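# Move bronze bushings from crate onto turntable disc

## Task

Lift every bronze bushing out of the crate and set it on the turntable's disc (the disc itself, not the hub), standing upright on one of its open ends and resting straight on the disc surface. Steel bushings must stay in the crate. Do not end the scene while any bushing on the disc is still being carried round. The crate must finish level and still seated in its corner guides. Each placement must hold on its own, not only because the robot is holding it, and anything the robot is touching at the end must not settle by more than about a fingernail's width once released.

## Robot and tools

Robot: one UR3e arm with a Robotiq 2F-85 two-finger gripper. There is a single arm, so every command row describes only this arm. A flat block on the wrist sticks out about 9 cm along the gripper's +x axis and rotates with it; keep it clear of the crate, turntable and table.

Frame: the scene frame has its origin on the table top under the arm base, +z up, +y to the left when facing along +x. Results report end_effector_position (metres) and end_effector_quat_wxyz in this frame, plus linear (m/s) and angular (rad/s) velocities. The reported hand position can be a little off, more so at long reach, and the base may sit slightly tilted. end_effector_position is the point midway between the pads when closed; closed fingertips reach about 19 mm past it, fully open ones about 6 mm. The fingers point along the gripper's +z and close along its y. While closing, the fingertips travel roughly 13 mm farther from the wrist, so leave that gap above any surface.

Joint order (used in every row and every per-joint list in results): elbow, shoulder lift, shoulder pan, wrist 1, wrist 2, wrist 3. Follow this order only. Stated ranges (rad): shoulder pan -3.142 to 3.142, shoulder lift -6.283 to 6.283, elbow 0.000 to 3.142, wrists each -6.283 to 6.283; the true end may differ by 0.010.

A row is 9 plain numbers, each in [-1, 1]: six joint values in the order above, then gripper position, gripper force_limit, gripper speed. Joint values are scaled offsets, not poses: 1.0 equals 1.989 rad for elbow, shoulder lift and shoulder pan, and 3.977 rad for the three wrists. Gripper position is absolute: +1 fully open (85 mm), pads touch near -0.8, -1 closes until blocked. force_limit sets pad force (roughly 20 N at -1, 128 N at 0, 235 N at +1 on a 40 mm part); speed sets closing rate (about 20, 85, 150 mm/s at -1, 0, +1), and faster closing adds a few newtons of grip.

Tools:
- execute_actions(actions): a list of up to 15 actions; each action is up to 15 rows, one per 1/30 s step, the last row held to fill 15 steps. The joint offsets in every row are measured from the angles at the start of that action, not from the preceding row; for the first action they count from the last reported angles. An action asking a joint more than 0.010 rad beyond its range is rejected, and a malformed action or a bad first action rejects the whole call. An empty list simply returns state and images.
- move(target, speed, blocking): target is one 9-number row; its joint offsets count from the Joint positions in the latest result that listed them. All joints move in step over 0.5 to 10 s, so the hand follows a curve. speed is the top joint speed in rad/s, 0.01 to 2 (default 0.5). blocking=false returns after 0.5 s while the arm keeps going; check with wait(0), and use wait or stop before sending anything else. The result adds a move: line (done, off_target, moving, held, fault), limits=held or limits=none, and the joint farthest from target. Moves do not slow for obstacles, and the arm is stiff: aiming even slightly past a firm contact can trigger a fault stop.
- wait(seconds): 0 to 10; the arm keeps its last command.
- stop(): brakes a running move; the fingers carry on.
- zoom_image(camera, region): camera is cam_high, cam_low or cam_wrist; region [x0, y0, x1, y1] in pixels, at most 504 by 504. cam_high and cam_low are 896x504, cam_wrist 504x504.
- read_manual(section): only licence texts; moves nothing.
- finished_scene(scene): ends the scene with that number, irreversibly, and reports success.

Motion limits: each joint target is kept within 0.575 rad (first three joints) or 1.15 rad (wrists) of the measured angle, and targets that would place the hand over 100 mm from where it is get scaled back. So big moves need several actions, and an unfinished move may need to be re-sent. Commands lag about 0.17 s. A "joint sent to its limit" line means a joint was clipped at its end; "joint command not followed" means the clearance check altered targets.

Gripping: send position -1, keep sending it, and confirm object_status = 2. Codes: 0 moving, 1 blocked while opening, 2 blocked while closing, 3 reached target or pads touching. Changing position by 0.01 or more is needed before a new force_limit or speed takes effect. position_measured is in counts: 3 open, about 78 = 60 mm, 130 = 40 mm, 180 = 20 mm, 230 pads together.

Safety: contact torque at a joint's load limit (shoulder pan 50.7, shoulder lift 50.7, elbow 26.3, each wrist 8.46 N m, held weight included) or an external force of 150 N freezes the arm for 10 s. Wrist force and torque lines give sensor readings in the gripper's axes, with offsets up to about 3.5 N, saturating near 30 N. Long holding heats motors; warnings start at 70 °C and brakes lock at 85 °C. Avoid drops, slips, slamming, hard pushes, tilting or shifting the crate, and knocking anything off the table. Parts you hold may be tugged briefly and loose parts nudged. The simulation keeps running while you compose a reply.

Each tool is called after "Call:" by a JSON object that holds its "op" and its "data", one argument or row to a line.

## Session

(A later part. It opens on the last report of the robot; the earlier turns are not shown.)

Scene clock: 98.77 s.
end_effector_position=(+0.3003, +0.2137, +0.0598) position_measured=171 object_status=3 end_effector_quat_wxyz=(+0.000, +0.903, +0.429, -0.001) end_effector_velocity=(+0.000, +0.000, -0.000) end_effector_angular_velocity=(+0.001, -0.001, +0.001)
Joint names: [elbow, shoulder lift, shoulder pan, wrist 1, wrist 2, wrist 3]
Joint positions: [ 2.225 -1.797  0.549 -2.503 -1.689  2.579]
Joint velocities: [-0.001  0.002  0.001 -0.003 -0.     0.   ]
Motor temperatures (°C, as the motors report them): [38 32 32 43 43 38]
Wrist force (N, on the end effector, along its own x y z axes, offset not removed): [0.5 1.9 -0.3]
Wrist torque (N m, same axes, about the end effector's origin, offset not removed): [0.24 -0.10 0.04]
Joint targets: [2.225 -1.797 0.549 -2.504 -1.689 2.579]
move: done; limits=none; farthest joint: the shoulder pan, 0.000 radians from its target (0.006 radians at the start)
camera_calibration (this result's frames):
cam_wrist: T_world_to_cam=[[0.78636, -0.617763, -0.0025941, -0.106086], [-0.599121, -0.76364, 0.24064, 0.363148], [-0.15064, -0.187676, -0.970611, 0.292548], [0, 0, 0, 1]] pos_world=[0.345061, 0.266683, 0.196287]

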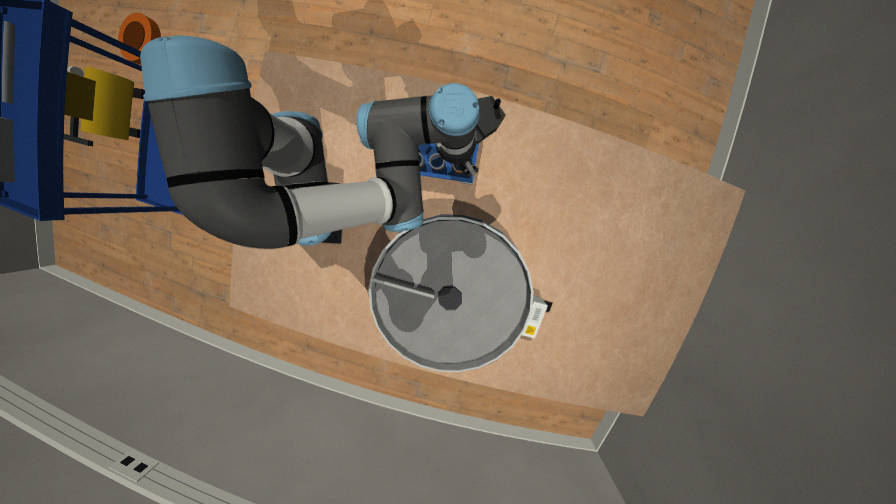

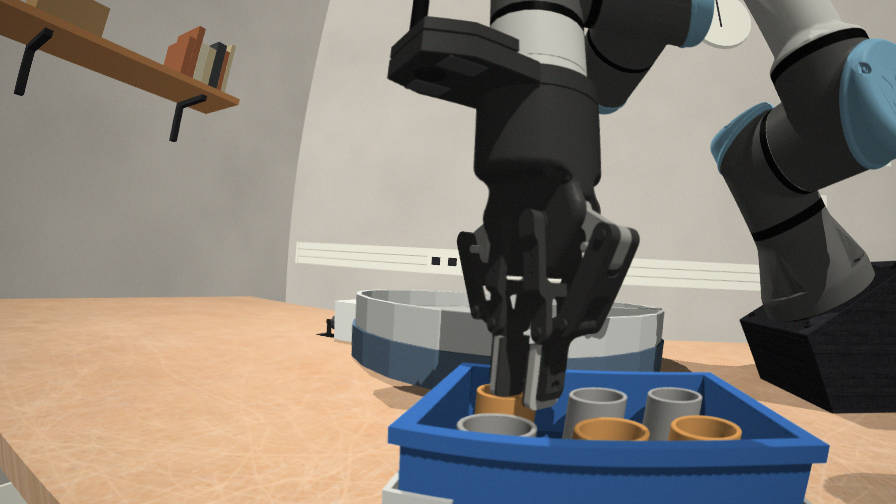

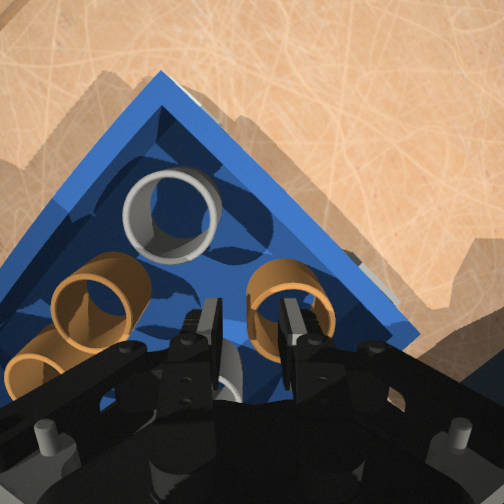

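Call:
{"op": "move", "data": {
  "target": [0.0125,0.033,-0.0033,-0.0228,0.0009,-0.001,-0.33,-0.6,0],
  "speed": 0.08
}}

Scene clock: 102.00 s.
end_effector_position=(+0.3000, +0.2142, +0.0437) position_measured=171 object_status=3 end_effector_quat_wxyz=(-0.000, +0.904, +0.428, -0.001) end_effector_velocity=(+0.001, +0.000, -0.000) end_effector_angular_velocity=(+0.000, -0.001, -0.000)
Joint names: [elbow, shoulder lift, shoulder pan, wrist 1, wrist 2, wrist 3]
Joint positions: [ 2.249 -1.732  0.543 -2.594 -1.686  2.575]
Joint velocities: [-0.001  0.002 -0.    -0.002 -0.    -0.   ]
Motor temperatures (°C, as the motors report them): [38 32 32 43 43 38]
Wrist force (N, on the end effector, along its own x y z axes, offset not removed): [0.7 0.9 -0.1]
Wrist torque (N m, same axes, about the end effector's origin, offset not removed): [0.10 -0.15 0.06]
Joint targets: [2.250 -1.732 0.543 -2.594 -1.686 2.575]
move: done; limits=none; farthest joint: the shoulder lift, 0.001 radians from its target (0.066 radians at the start)
camera_calibration (this result's frames):
cam_wrist: T_world_to_cam=[[0.785279, -0.619134, -0.00318415, -0.104922], [-0.600316, -0.762649, 0.240806, 0.367311], [-0.15152, -0.187189, -0.970568, 0.277122], [0, 0, 0, 1]] pos_world=[0.344886, 0.267043, 0.180181]

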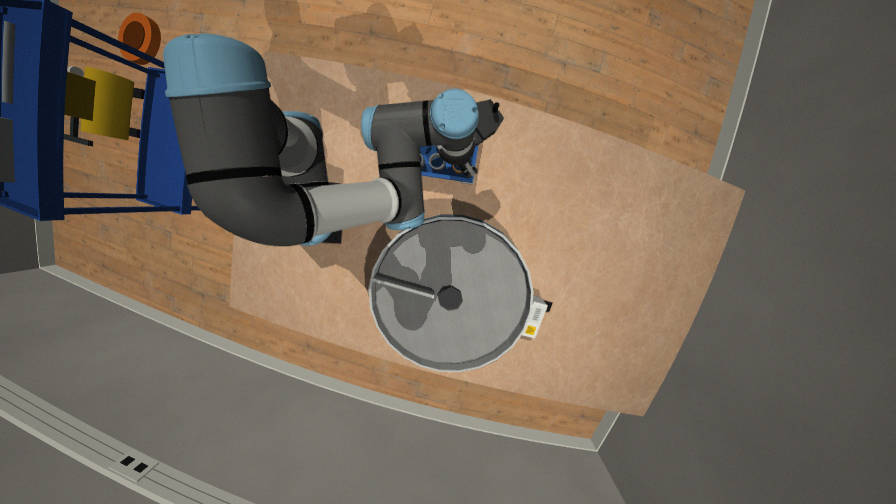

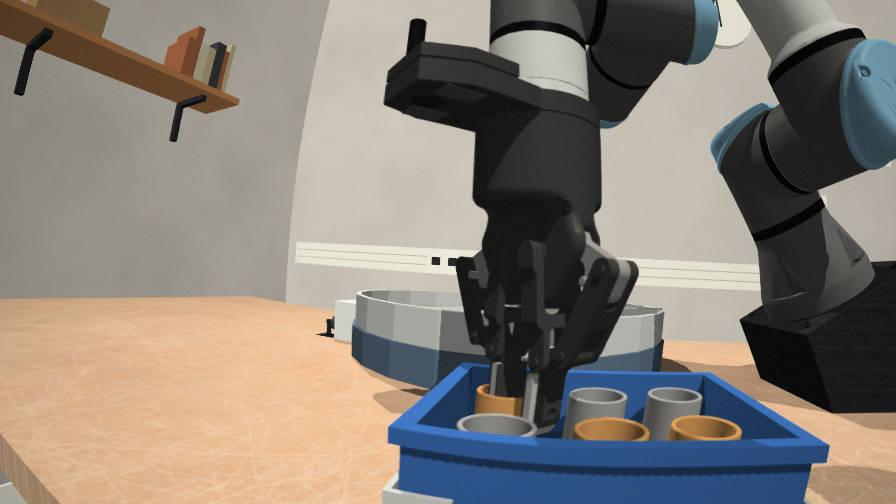

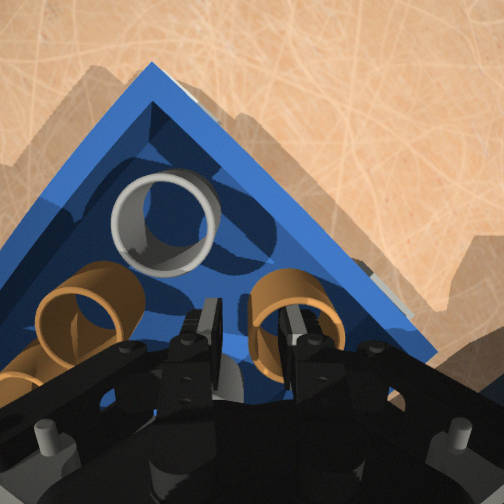

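Finger is in the bore. 8 mm more, then grip.

Call:
{"op": "move", "data": {
  "target": [0.0066,0.0178,-0.0018,-0.0122,0.0005,-0.0005,-0.33,-0.6,0],
  "speed": 0.08
}}

Call:
{"op": "execute_actions", "data": {
  "actions": [
    [[0,0,0,0,0,0,-1,-0.3,-0.5]],
    [[0,0,0,0,0,0,-1,-0.3,-0.5]],
    [[0,0,0,0,0,0,-1,-0.3,-0.5]]
  ]
}}

Scene clock: 112.93 s.
end_effector_position=(+0.2994, +0.2142, +0.0353) position_measured=171 object_status=3 end_effector_quat_wxyz=(-0.000, +0.904, +0.428, -0.001) end_effector_velocity=(-0.001, +0.000, -0.001) end_effector_angular_velocity=(+0.000, +0.001, +0.000)
Joint names: [elbow, shoulder lift, shoulder pan, wrist 1, wrist 2, wrist 3]
Joint positions: [ 2.263 -1.697  0.539 -2.642 -1.684  2.573]
Joint velocities: [ 0.002  0.002  0.    -0.002  0.     0.   ]
Motor temperatures (°C, as the motors report them): [38 32 32 43 43 38]
Wrist force (N, on the end effector, along its own x y z axes, offset not removed): [1.2 1.3 0.0]
Wrist torque (N m, same axes, about the end effector's origin, offset not removed): [0.13 -0.21 0.00]
Joint targets: [2.263 -1.697 0.539 -2.642 -1.684 2.573]
move: done; limits=none; farthest joint: the shoulder pan, 0.000 radians from its target (0.003 radians at the start)
camera_calibration (this result's frames):
cam_wrist: T_world_to_cam=[[0.784584, -0.620012, -0.00358919, -0.104014], [-0.601069, -0.762008, 0.240956, 0.369076], [-0.152131, -0.186893, -0.970529, 0.268951], [0, 0, 0, 1]] pos_world=[0.344363, 0.267014, 0.17172]

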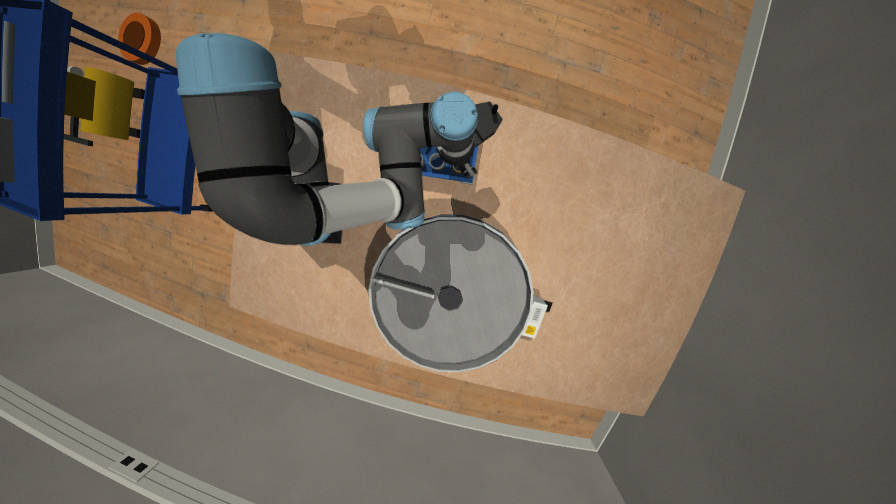

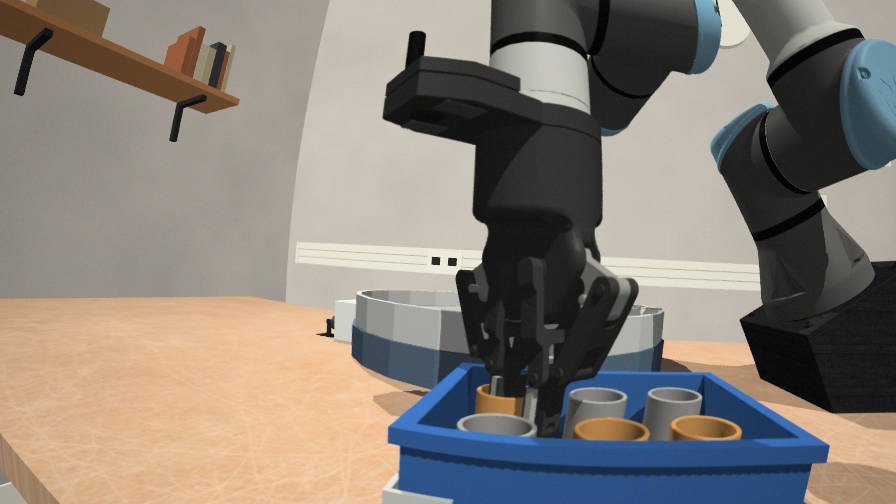

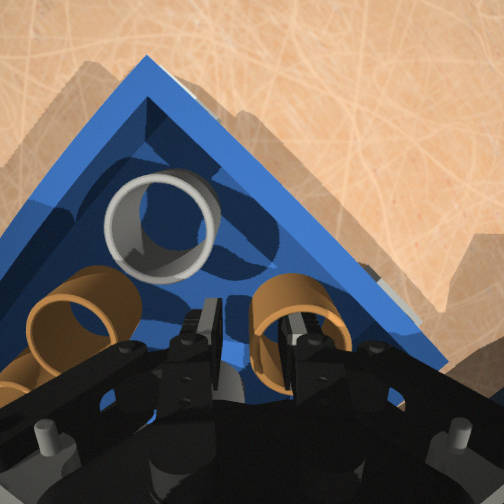

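Scene clock: 114.43 s.
end_effector_position=(+0.2994, +0.2143, +0.0353) position_measured=216 object_status=2 end_effector_quat_wxyz=(-0.000, +0.904, +0.428, -0.001) end_effector_velocity=(+0.000, -0.000, +0.000) end_effector_angular_velocity=(-0.000, -0.001, -0.000)
Joint names: [elbow, shoulder lift, shoulder pan, wrist 1, wrist 2, wrist 3]
Joint positions: [ 2.263 -1.697  0.539 -2.642 -1.684  2.573]
Joint velocities: [-0.001  0.    -0.     0.    -0.    -0.   ]
Motor temperatures (°C, as the motors report them): [38 32 32 43 43 38]
Wrist force (N, on the end effector, along its own x y z axes, offset not removed): [0.2 -0.5 -7.5]
Wrist torque (N m, same axes, about the end effector's origin, offset not removed): [0.14 -0.24 0.02]
Joint targets: [2.263 -1.697 0.539 -2.642 -1.684 2.573]
camera_calibration (this result's frames):
cam_wrist: T_world_to_cam=[[0.784583, -0.620014, -0.00362734, -0.104001], [-0.601067, -0.762017, 0.240932, 0.369086], [-0.152145, -0.186851, -0.970535, 0.268935], [0, 0, 0, 1]] pos_world=[0.34436, 0.267019, 0.171709]

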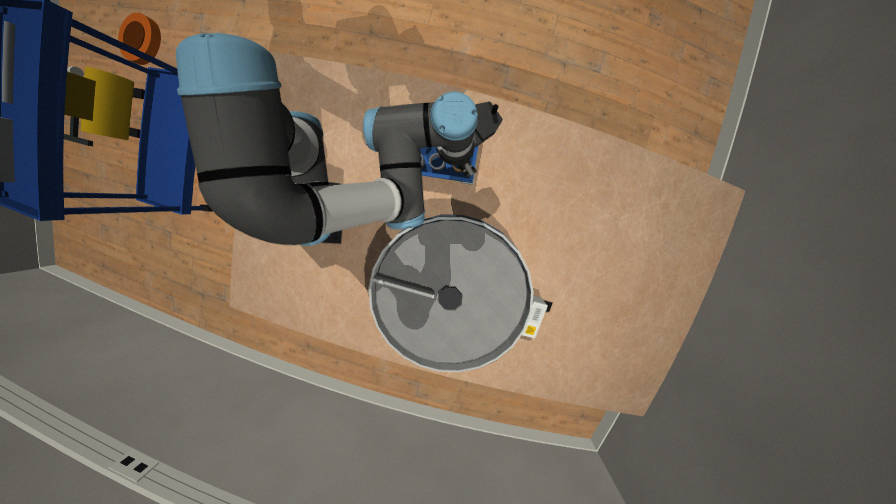

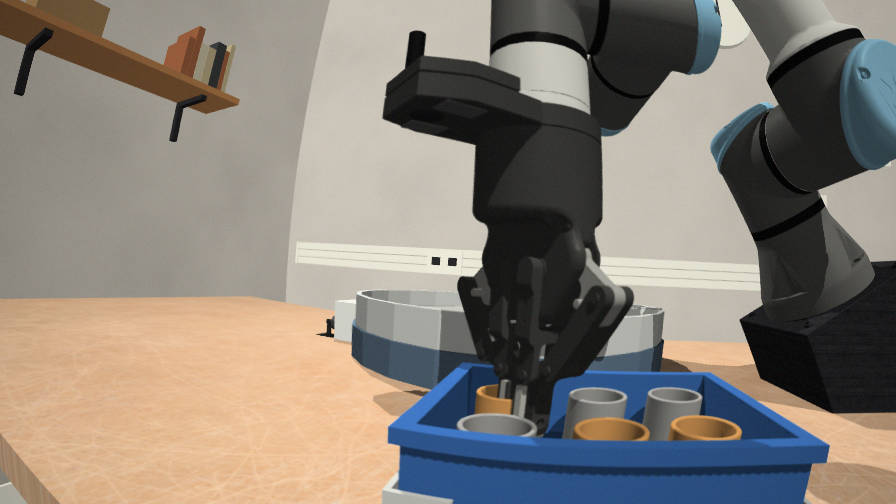

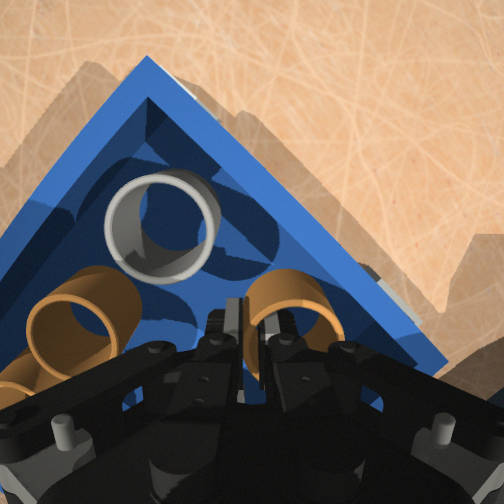

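Call:
{"op": "move", "data": {
  "target": [-0.0317,-0.082,0.0085,0.0568,-0.0023,0.0025,-1,-0.3,-0.5],
  "speed": 0.25
}}

Call:
{"op": "move", "data": {
  "target": [-0.023,-0.047,0.0055,0.035,-0.001,0.002,-1,-0.3,-0.5],
  "speed": 0.3
}}

Scene clock: 122.43 s.
end_effector_position=(+0.2999, +0.2130, +0.0758) position_measured=216 object_status=2 end_effector_quat_wxyz=(+0.000, +0.903, +0.430, -0.000) end_effector_velocity=(-0.001, +0.000, +0.000) end_effector_angular_velocity=(+0.000, +0.001, +0.001)
Joint names: [elbow, shoulder lift, shoulder pan, wrist 1, wrist 2, wrist 3]
Joint positions: [ 2.2   -1.86   0.556 -2.416 -1.693  2.583]
Joint velocities: [ 0.001 -0.001  0.     0.002  0.    -0.   ]
Motor temperatures (°C, as the motors report them): [38 32 32 43 43 38]
Wrist force (N, on the end effector, along its own x y z axes, offset not removed): [1.2 1.3 1.5]
Wrist torque (N m, same axes, about the end effector's origin, offset not removed): [0.18 -0.21 0.00]
Joint targets: [2.200 -1.860 0.556 -2.416 -1.693 2.583]
move: done; limits=none; farthest joint: the shoulder pan, 0.000 radians from its target (0.017 radians at the start)
camera_calibration (this result's frames):
cam_wrist: T_world_to_cam=[[0.787505, -0.616306, -0.00177462, -0.106839], [-0.597977, -0.764774, 0.239883, 0.358399], [-0.149199, -0.187848, -0.9708, 0.307432], [0, 0, 0, 1]] pos_world=[0.344319, 0.265999, 0.212291]

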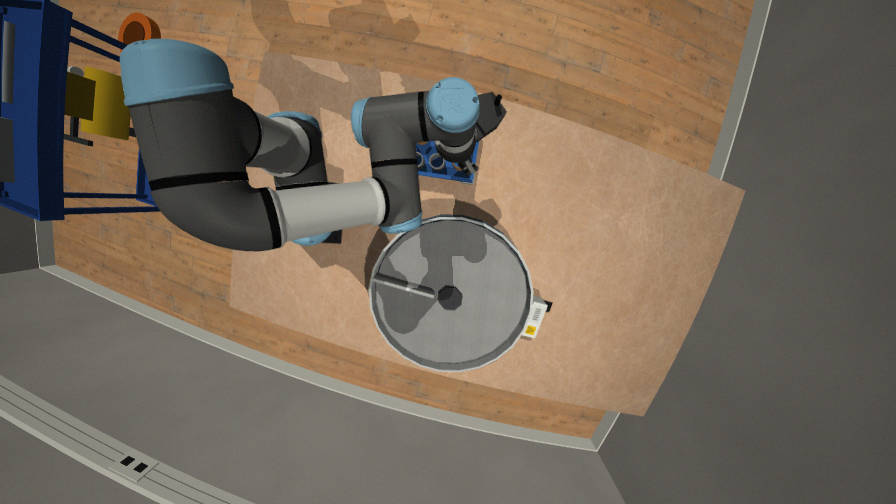

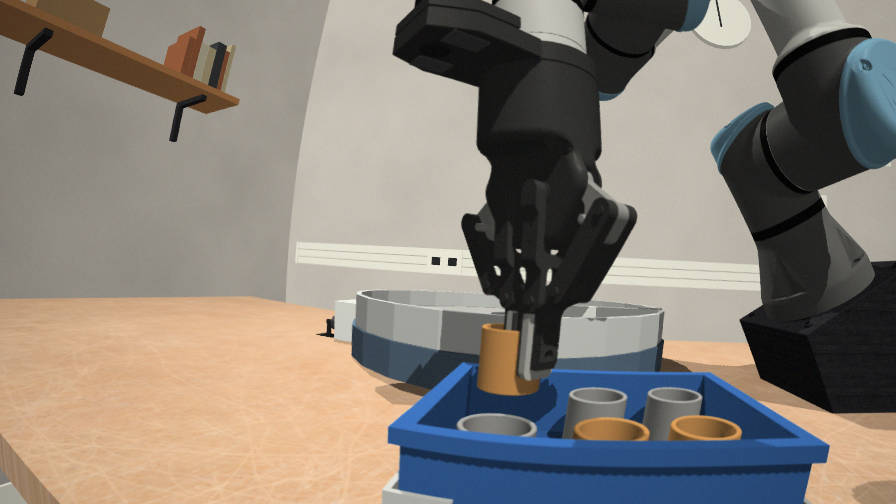

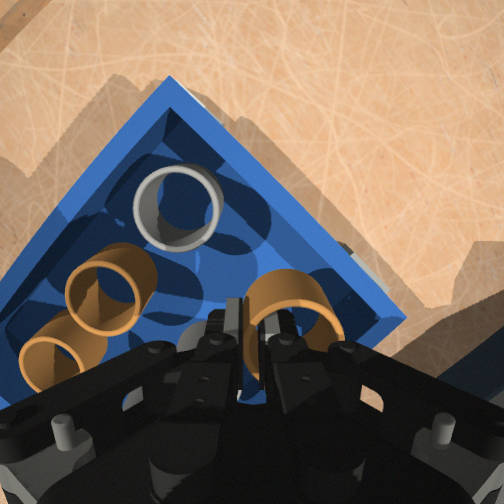

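Scene clock: 123.47 s.
end_effector_position=(+0.2976, +0.2115, +0.1015) position_measured=216 object_status=2 end_effector_quat_wxyz=(-0.000, +0.903, +0.431, +0.000) end_effector_velocity=(+0.000, -0.000, +0.000) end_effector_angular_velocity=(-0.001, +0.000, -0.001)
Joint names: [elbow, shoulder lift, shoulder pan, wrist 1, wrist 2, wrist 3]
Joint positions: [ 2.154 -1.953  0.567 -2.277 -1.697  2.591]
Joint velocities: [-0.    -0.001 -0.001  0.002  0.     0.   ]
Motor temperatures (°C, as the motors report them): [38 32 32 43 43 38]
Wrist force (N, on the end effector, along its own x y z axes, offset not removed): [0.8 1.7 1.0]
Wrist torque (N m, same axes, about the end effector's origin, offset not removed): [0.26 -0.13 -0.02]
Joint targets: [2.154 -1.953 0.567 -2.277 -1.697 2.591]
move: done; limits=none; farthest joint: the shoulder lift, 0.001 radians from its target (0.094 radians at the start)
camera_calibration (this result's frames):
cam_wrist: T_world_to_cam=[[0.788453, -0.615091, -0.0022452, -0.106443], [-0.596961, -0.766083, 0.238231, 0.349897], [-0.148254, -0.186494, -0.971206, 0.331279], [0, 0, 0, 1]] pos_world=[0.341914, 0.26436, 0.238145]

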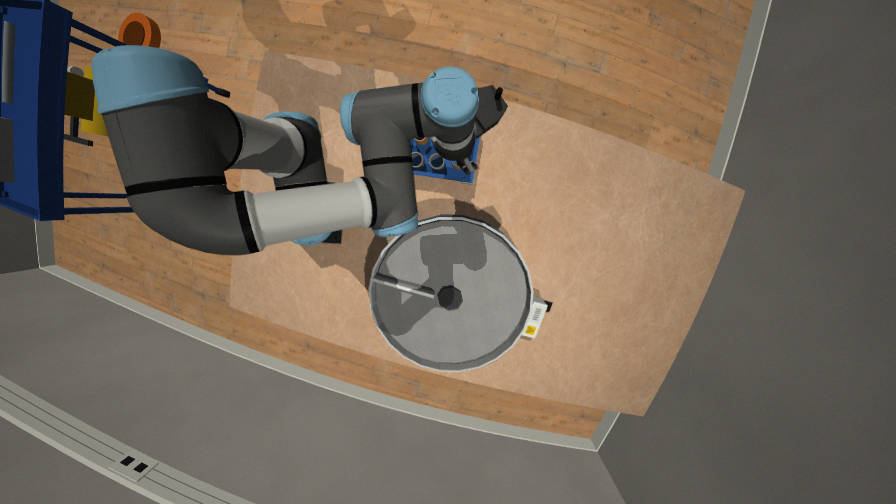

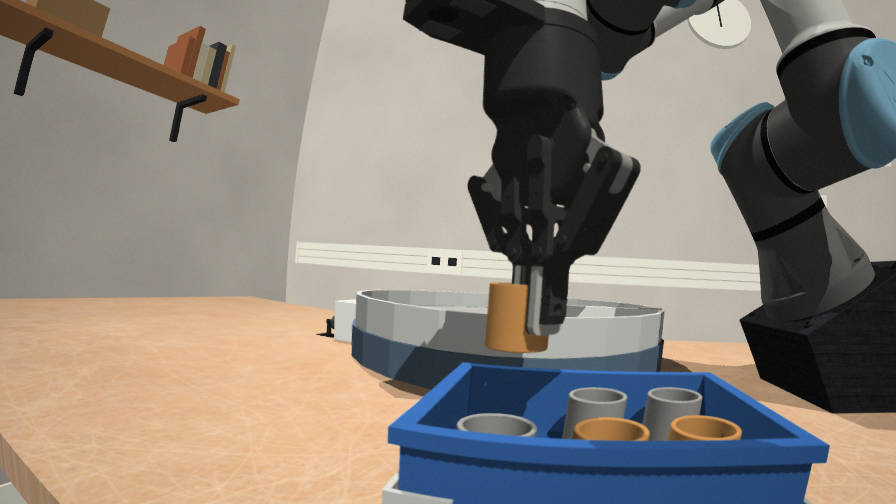

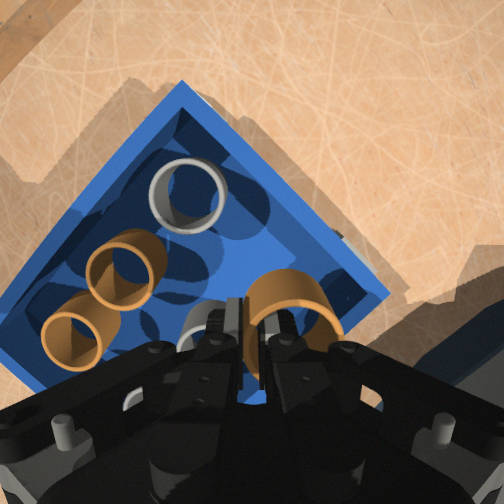

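Call:
{"op": "move", "data": {
  "target": [0.0025,-0.1156,0.064,0.0614,-0.0156,-0.1,-1,-0.3,-0.5],
  "speed": 0.8
}}

Call:
{"op": "move", "data": {
  "target": [-0.1936,-0.011,-0.7888,0.1715,0.1672,-0.4125,-1,-0.3,-0.5],
  "speed": 1
}}

Call:
{"op": "move", "data": {
  "target": [0.1448,0.061,0.1003,-0.1267,-0.0131,0.0538,-1,-0.3,-0.5],
  "speed": 0.3
}}

Scene clock: 130.57 s.
end_effector_position=(+0.2514, +0.2072, +0.1504) position_measured=216 object_status=2 end_effector_quat_wxyz=(+0.000, +0.764, +0.645, -0.001) end_effector_velocity=(-0.000, -0.000, -0.000) end_effector_angular_velocity=(-0.001, +0.001, +0.002)
Joint names: [elbow, shoulder lift, shoulder pan, wrist 1, wrist 2, wrist 3]
Joint positions: [ 2.159 -2.183  0.694 -2.033 -1.759  2.193]
Joint velocities: [ 0.001 -0.001 -0.     0.001 -0.    -0.002]
Motor temperatures (°C, as the motors report them): [38 32 32 43 43 38]
Wrist force (N, on the end effector, along its own x y z axes, offset not removed): [0.5 0.8 1.0]
Wrist torque (N m, same axes, about the end effector's origin, offset not removed): [0.09 -0.10 -0.01]
Joint targets: [2.159 -2.183 0.694 -2.033 -1.759 2.193]
move: done; limits=none; farthest joint: the wrist 1, 0.001 radians from its target (0.244 radians at the start)
camera_calibration (this result's frames):
cam_wrist: T_world_to_cam=[[0.988542, -0.150928, -0.00237199, -0.218949], [-0.145948, -0.959701, 0.240154, 0.233759], [-0.0385223, -0.237056, -0.970732, 0.353966], [0, 0, 0, 1]] pos_world=[0.264193, 0.275203, 0.286949]

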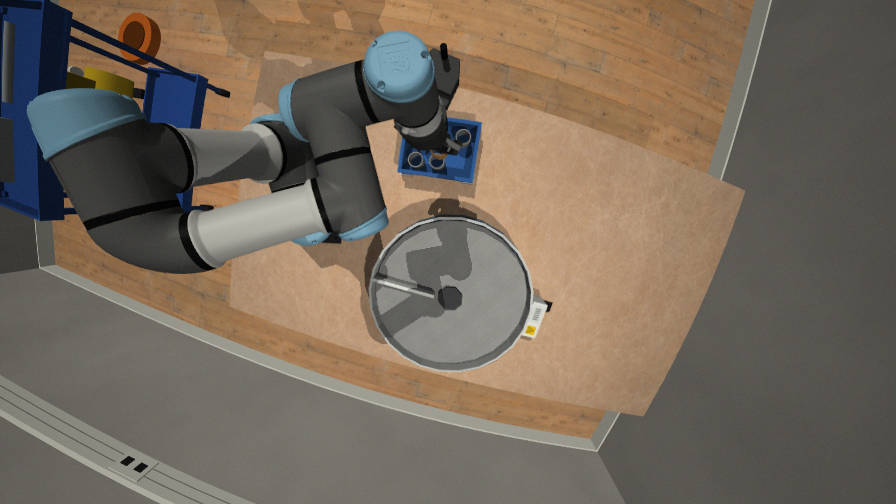

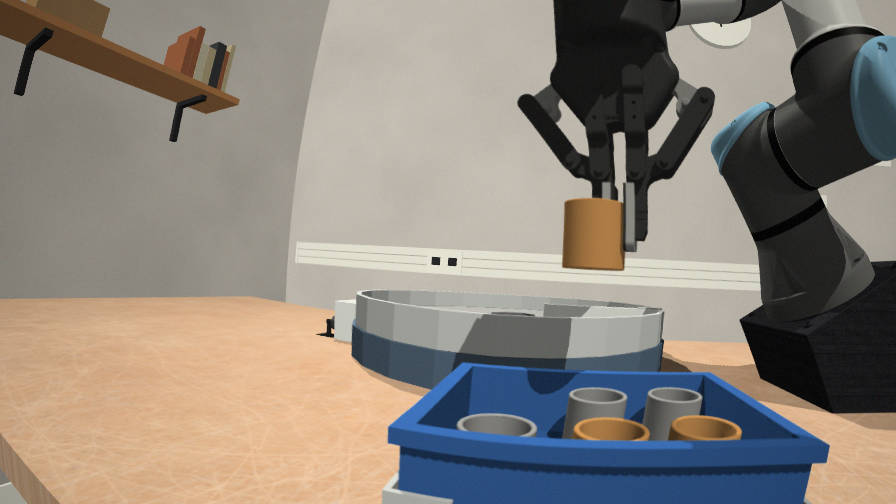

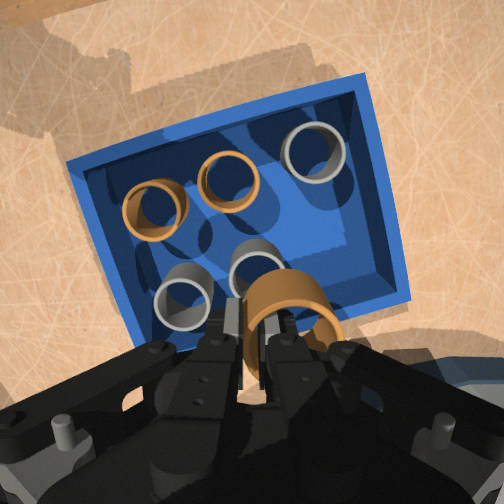

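Scene clock: 133.00 s.
end_effector_position=(+0.3804, -0.0301, +0.1604) position_measured=216 object_status=2 end_effector_quat_wxyz=(-0.001, +0.707, +0.707, -0.000) end_effector_velocity=(+0.000, -0.001, +0.000) end_effector_angular_velocity=(-0.002, -0.002, -0.001)
Joint names: [elbow, shoulder lift, shoulder pan, wrist 1, wrist 2, wrist 3]
Joint positions: [ 1.774 -2.205 -0.874 -1.351 -1.094  0.553]
Joint velocities: [-0.001 -0.001 -0.004  0.001  0.001 -0.002]
Motor temperatures (°C, as the motors report them): [38 32 32 43 43 38]
Wrist force (N, on the end effector, along its own x y z axes, offset not removed): [0.7 1.6 1.1]
Wrist torque (N m, same axes, about the end effector's origin, offset not removed): [0.24 -0.15 0.02]
Joint targets: [1.774 -2.205 -0.875 -1.351 -1.094 0.553]
move: done; limits=none; farthest joint: the wrist 3, 0.001 radians from its target (1.641 radians at the start)
camera_calibration (this result's frames):
cam_wrist: T_world_to_cam=[[0.999827, 0.0183096, -0.00316122, -0.381388], [0.0185352, -0.970984, 0.238427, -0.0401164], [0.001296, -0.238445, -0.971155, 0.297212], [0, 0, 0, 1]] pos_world=[0.38168, 0.0388993, 0.296998]

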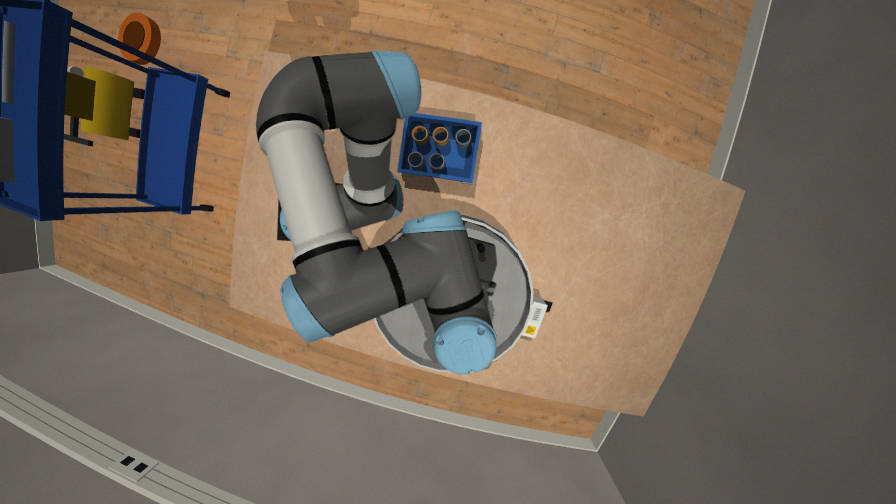

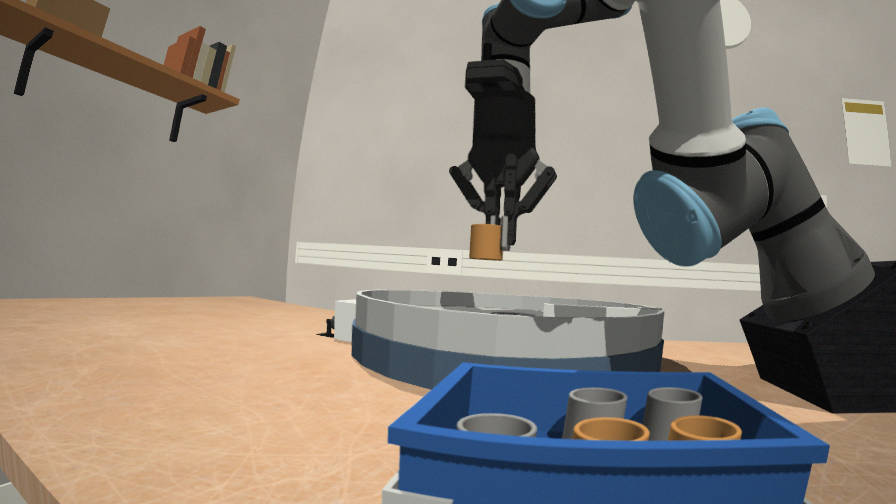

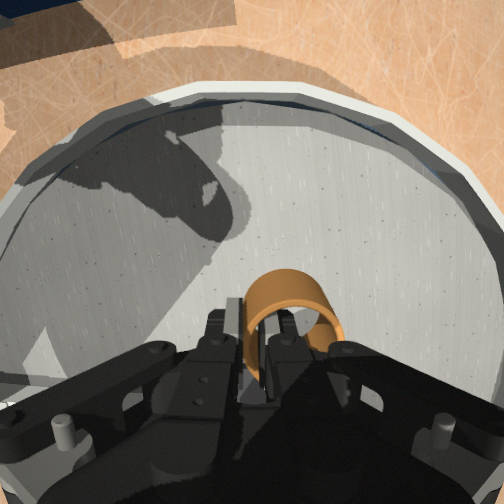

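Scene clock: 135.27 s.
end_effector_position=(+0.3802, -0.0301, +0.0906) position_measured=216 object_status=2 end_effector_quat_wxyz=(-0.000, +0.707, +0.707, -0.001) end_effector_velocity=(-0.000, +0.001, -0.001) end_effector_angular_velocity=(+0.002, +0.001, +0.001)
Joint names: [elbow, shoulder lift, shoulder pan, wrist 1, wrist 2, wrist 3]
Joint positions: [ 2.062 -2.083 -0.675 -1.855 -1.146  0.767]
Joint velocities: [ 0.003  0.001  0.003 -0.002 -0.     0.001]
Motor temperatures (°C, as the motors report them): [38 32 32 43 43 38]
Wrist force (N, on the end effector, along its own x y z axes, offset not removed): [0.7 0.9 1.0]
Wrist torque (N m, same axes, about the end effector's origin, offset not removed): [0.12 -0.13 0.01]
Joint targets: [2.062 -2.083 -0.675 -1.855 -1.146 0.767]
move: done; limits=none; farthest joint: the shoulder pan, 0.000 radians from its target (0.200 radians at the start)
camera_calibration (this result's frames):
cam_wrist: T_world_to_cam=[[0.999813, 0.0190453, -0.00336455, -0.381366], [0.0192966, -0.970676, 0.239614, -0.0238857], [0.00129763, -0.239634, -0.970862, 0.229425], [0, 0, 0, 1]] pos_world=[0.381457, 0.039056, 0.22718]

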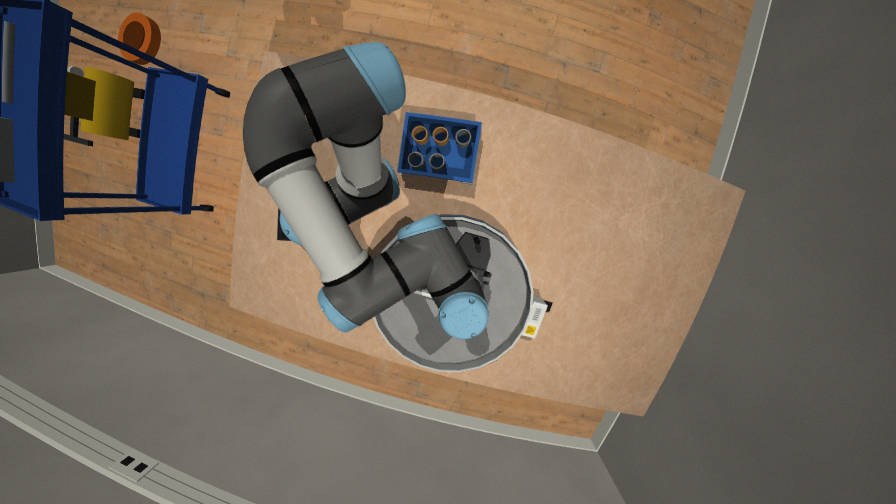

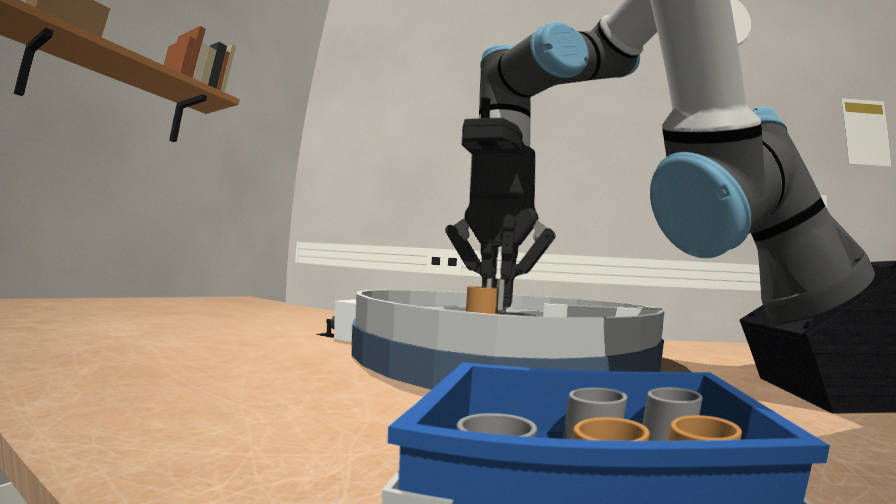

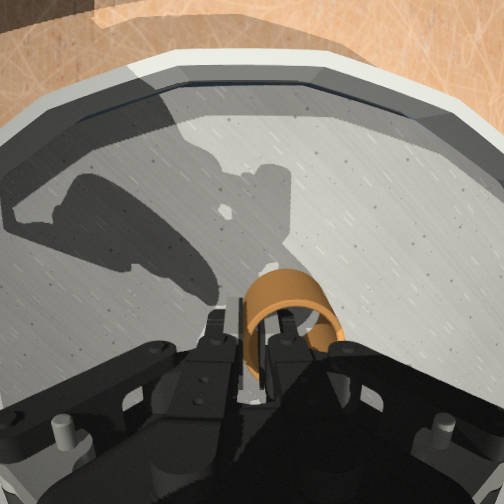

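Call:
{"op": "move", "data": {
  "target": [0.0098,0.0048,0.0068,-0.009,-0.0009,0.0038,-1,-0.3,-0.5],
  "speed": 0.04
}}

Call:
{"op": "move", "data": {
  "target": [0.0078,0.004,0.0054,-0.0072,-0.0007,0.003,-1,-0.3,-0.5],
  "speed": 0.03
}}

Scene clock: 138.87 s.
end_effector_position=(+0.3799, -0.0290, +0.0857) position_measured=216 object_status=2 end_effector_quat_wxyz=(+0.000, +0.707, +0.707, -0.000) end_effector_velocity=(-0.000, +0.000, -0.001) end_effector_angular_velocity=(+0.000, +0.001, -0.000)
Joint names: [elbow, shoulder lift, shoulder pan, wrist 1, wrist 2, wrist 3]
Joint positions: [ 2.081 -2.074 -0.661 -1.891 -1.15   0.782]
Joint velocities: [ 0.002  0.001  0.001 -0.002 -0.001  0.001]
Motor temperatures (°C, as the motors report them): [38 32 32 43 43 38]
Wrist force (N, on the end effector, along its own x y z axes, offset not removed): [0.8 1.8 0.9]
Wrist torque (N m, same axes, about the end effector's origin, offset not removed): [0.25 -0.16 0.01]
Joint targets: [2.081 -2.074 -0.661 -1.891 -1.150 0.782]
move: done; limits=none; farthest joint: the shoulder pan, 0.000 radians from its target (0.013 radians at the start)
camera_calibration (this result's frames):
cam_wrist: T_world_to_cam=[[0.999827, 0.0184573, -0.00237964, -0.381171], [0.0184892, -0.970627, 0.239877, -0.0213603], [0.00211773, -0.239879, -0.9708, 0.224605], [0, 0, 0, 1]] pos_world=[0.381024, 0.0401806, 0.222263]

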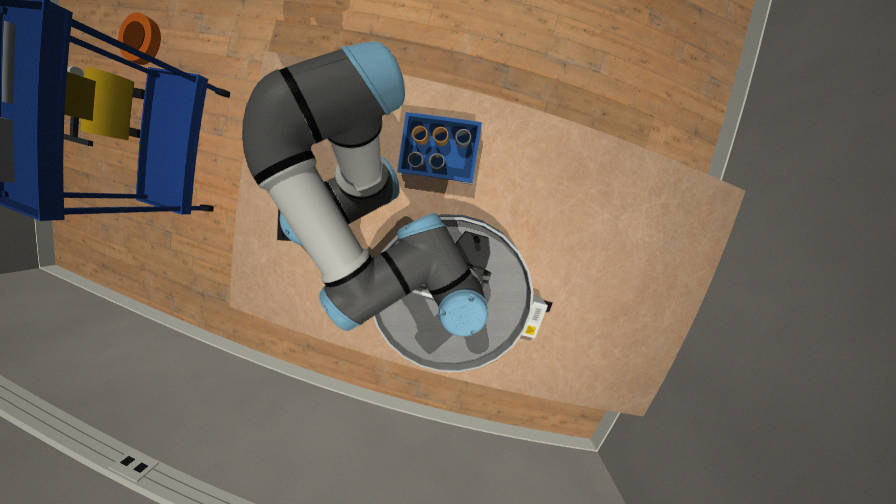

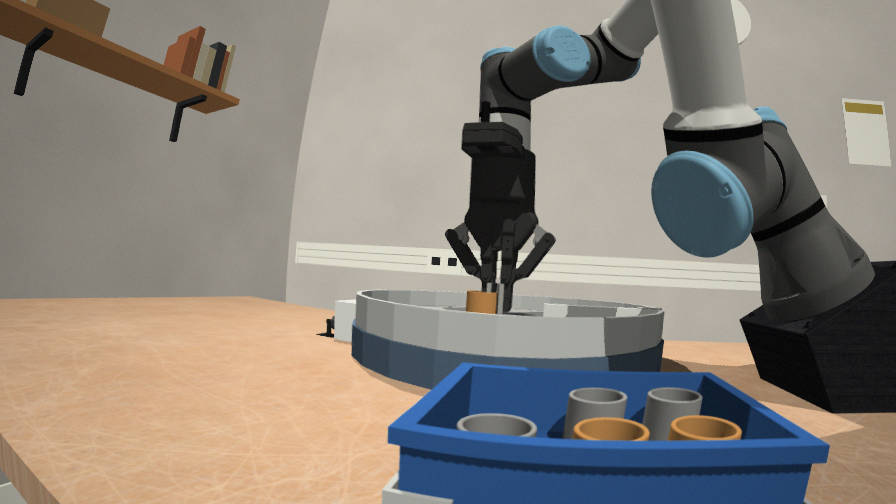

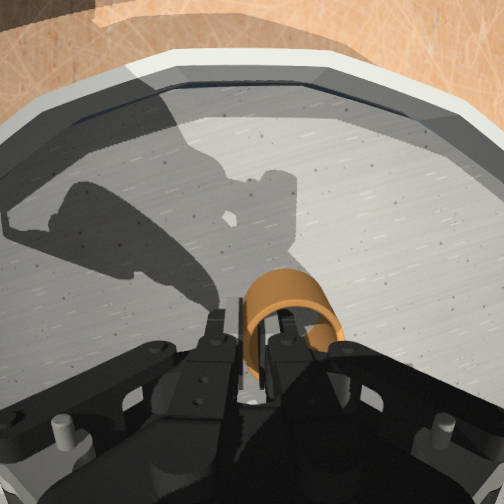

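Scene clock: 140.13 s.
end_effector_position=(+0.3795, -0.0280, +0.0818) position_measured=216 object_status=2 end_effector_quat_wxyz=(+0.000, +0.707, +0.707, -0.000) end_effector_velocity=(-0.000, +0.001, -0.000) end_effector_angular_velocity=(+0.001, +0.000, +0.001)
Joint names: [elbow, shoulder lift, shoulder pan, wrist 1, wrist 2, wrist 3]
Joint positions: [ 2.097 -2.066 -0.651 -1.919 -1.152  0.794]
Joint velocities: [ 0.001  0.001  0.003 -0.002 -0.     0.001]
Motor temperatures (°C, as the motors report them): [38 32 32 43 43 38]
Wrist force (N, on the end effector, along its own x y z axes, offset not removed): [2.8 -11.6 -30.0]
Wrist torque (N m, same axes, about the end effector's origin, offset not removed): [0.04 -0.21 -0.10]
Joint targets: [2.097 -2.066 -0.651 -1.919 -1.152 0.794]
move: done; limits=none; farthest joint: the shoulder pan, 0.001 radians from its target (0.011 radians at the start)
camera_calibration (this result's frames):
cam_wrist: T_world_to_cam=[[0.999837, 0.0179902, -0.00156534, -0.380954], [0.0178402, -0.970617, 0.239968, -0.0192326], [0.00279773, -0.239956, -0.97078, 0.220775], [0, 0, 0, 1]] pos_world=[0.380617, 0.0411624, 0.218343]

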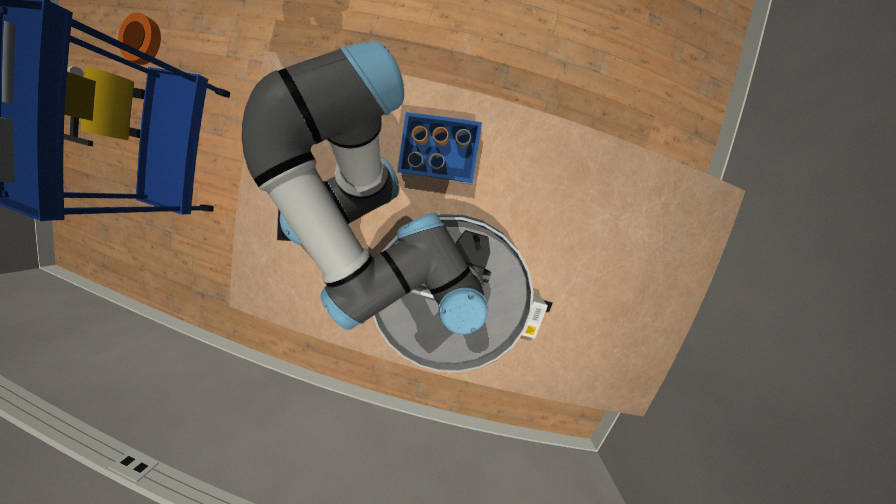

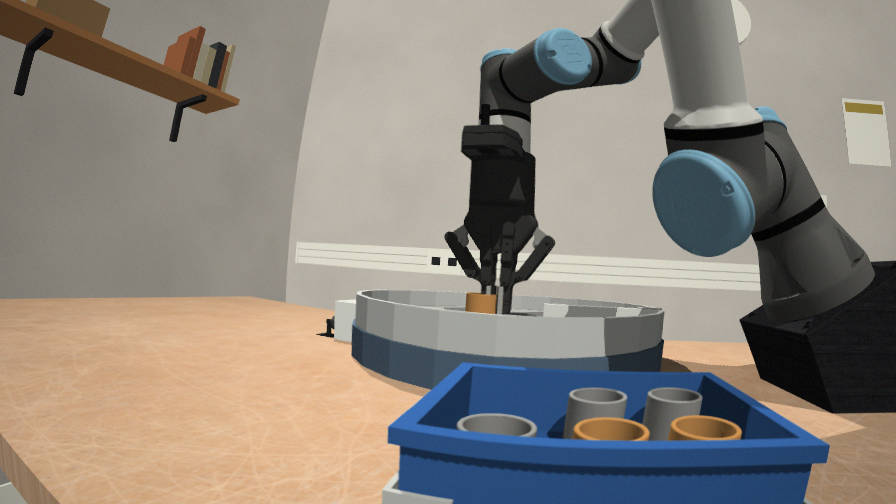

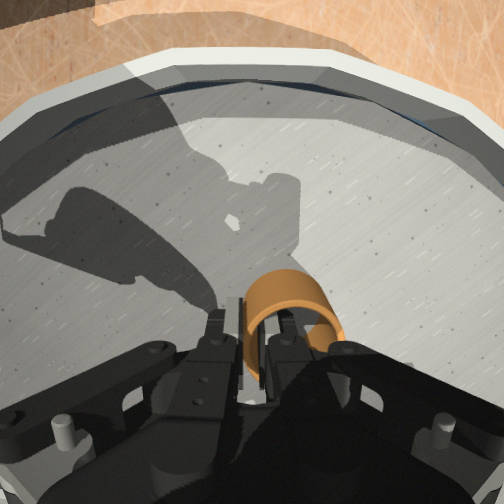

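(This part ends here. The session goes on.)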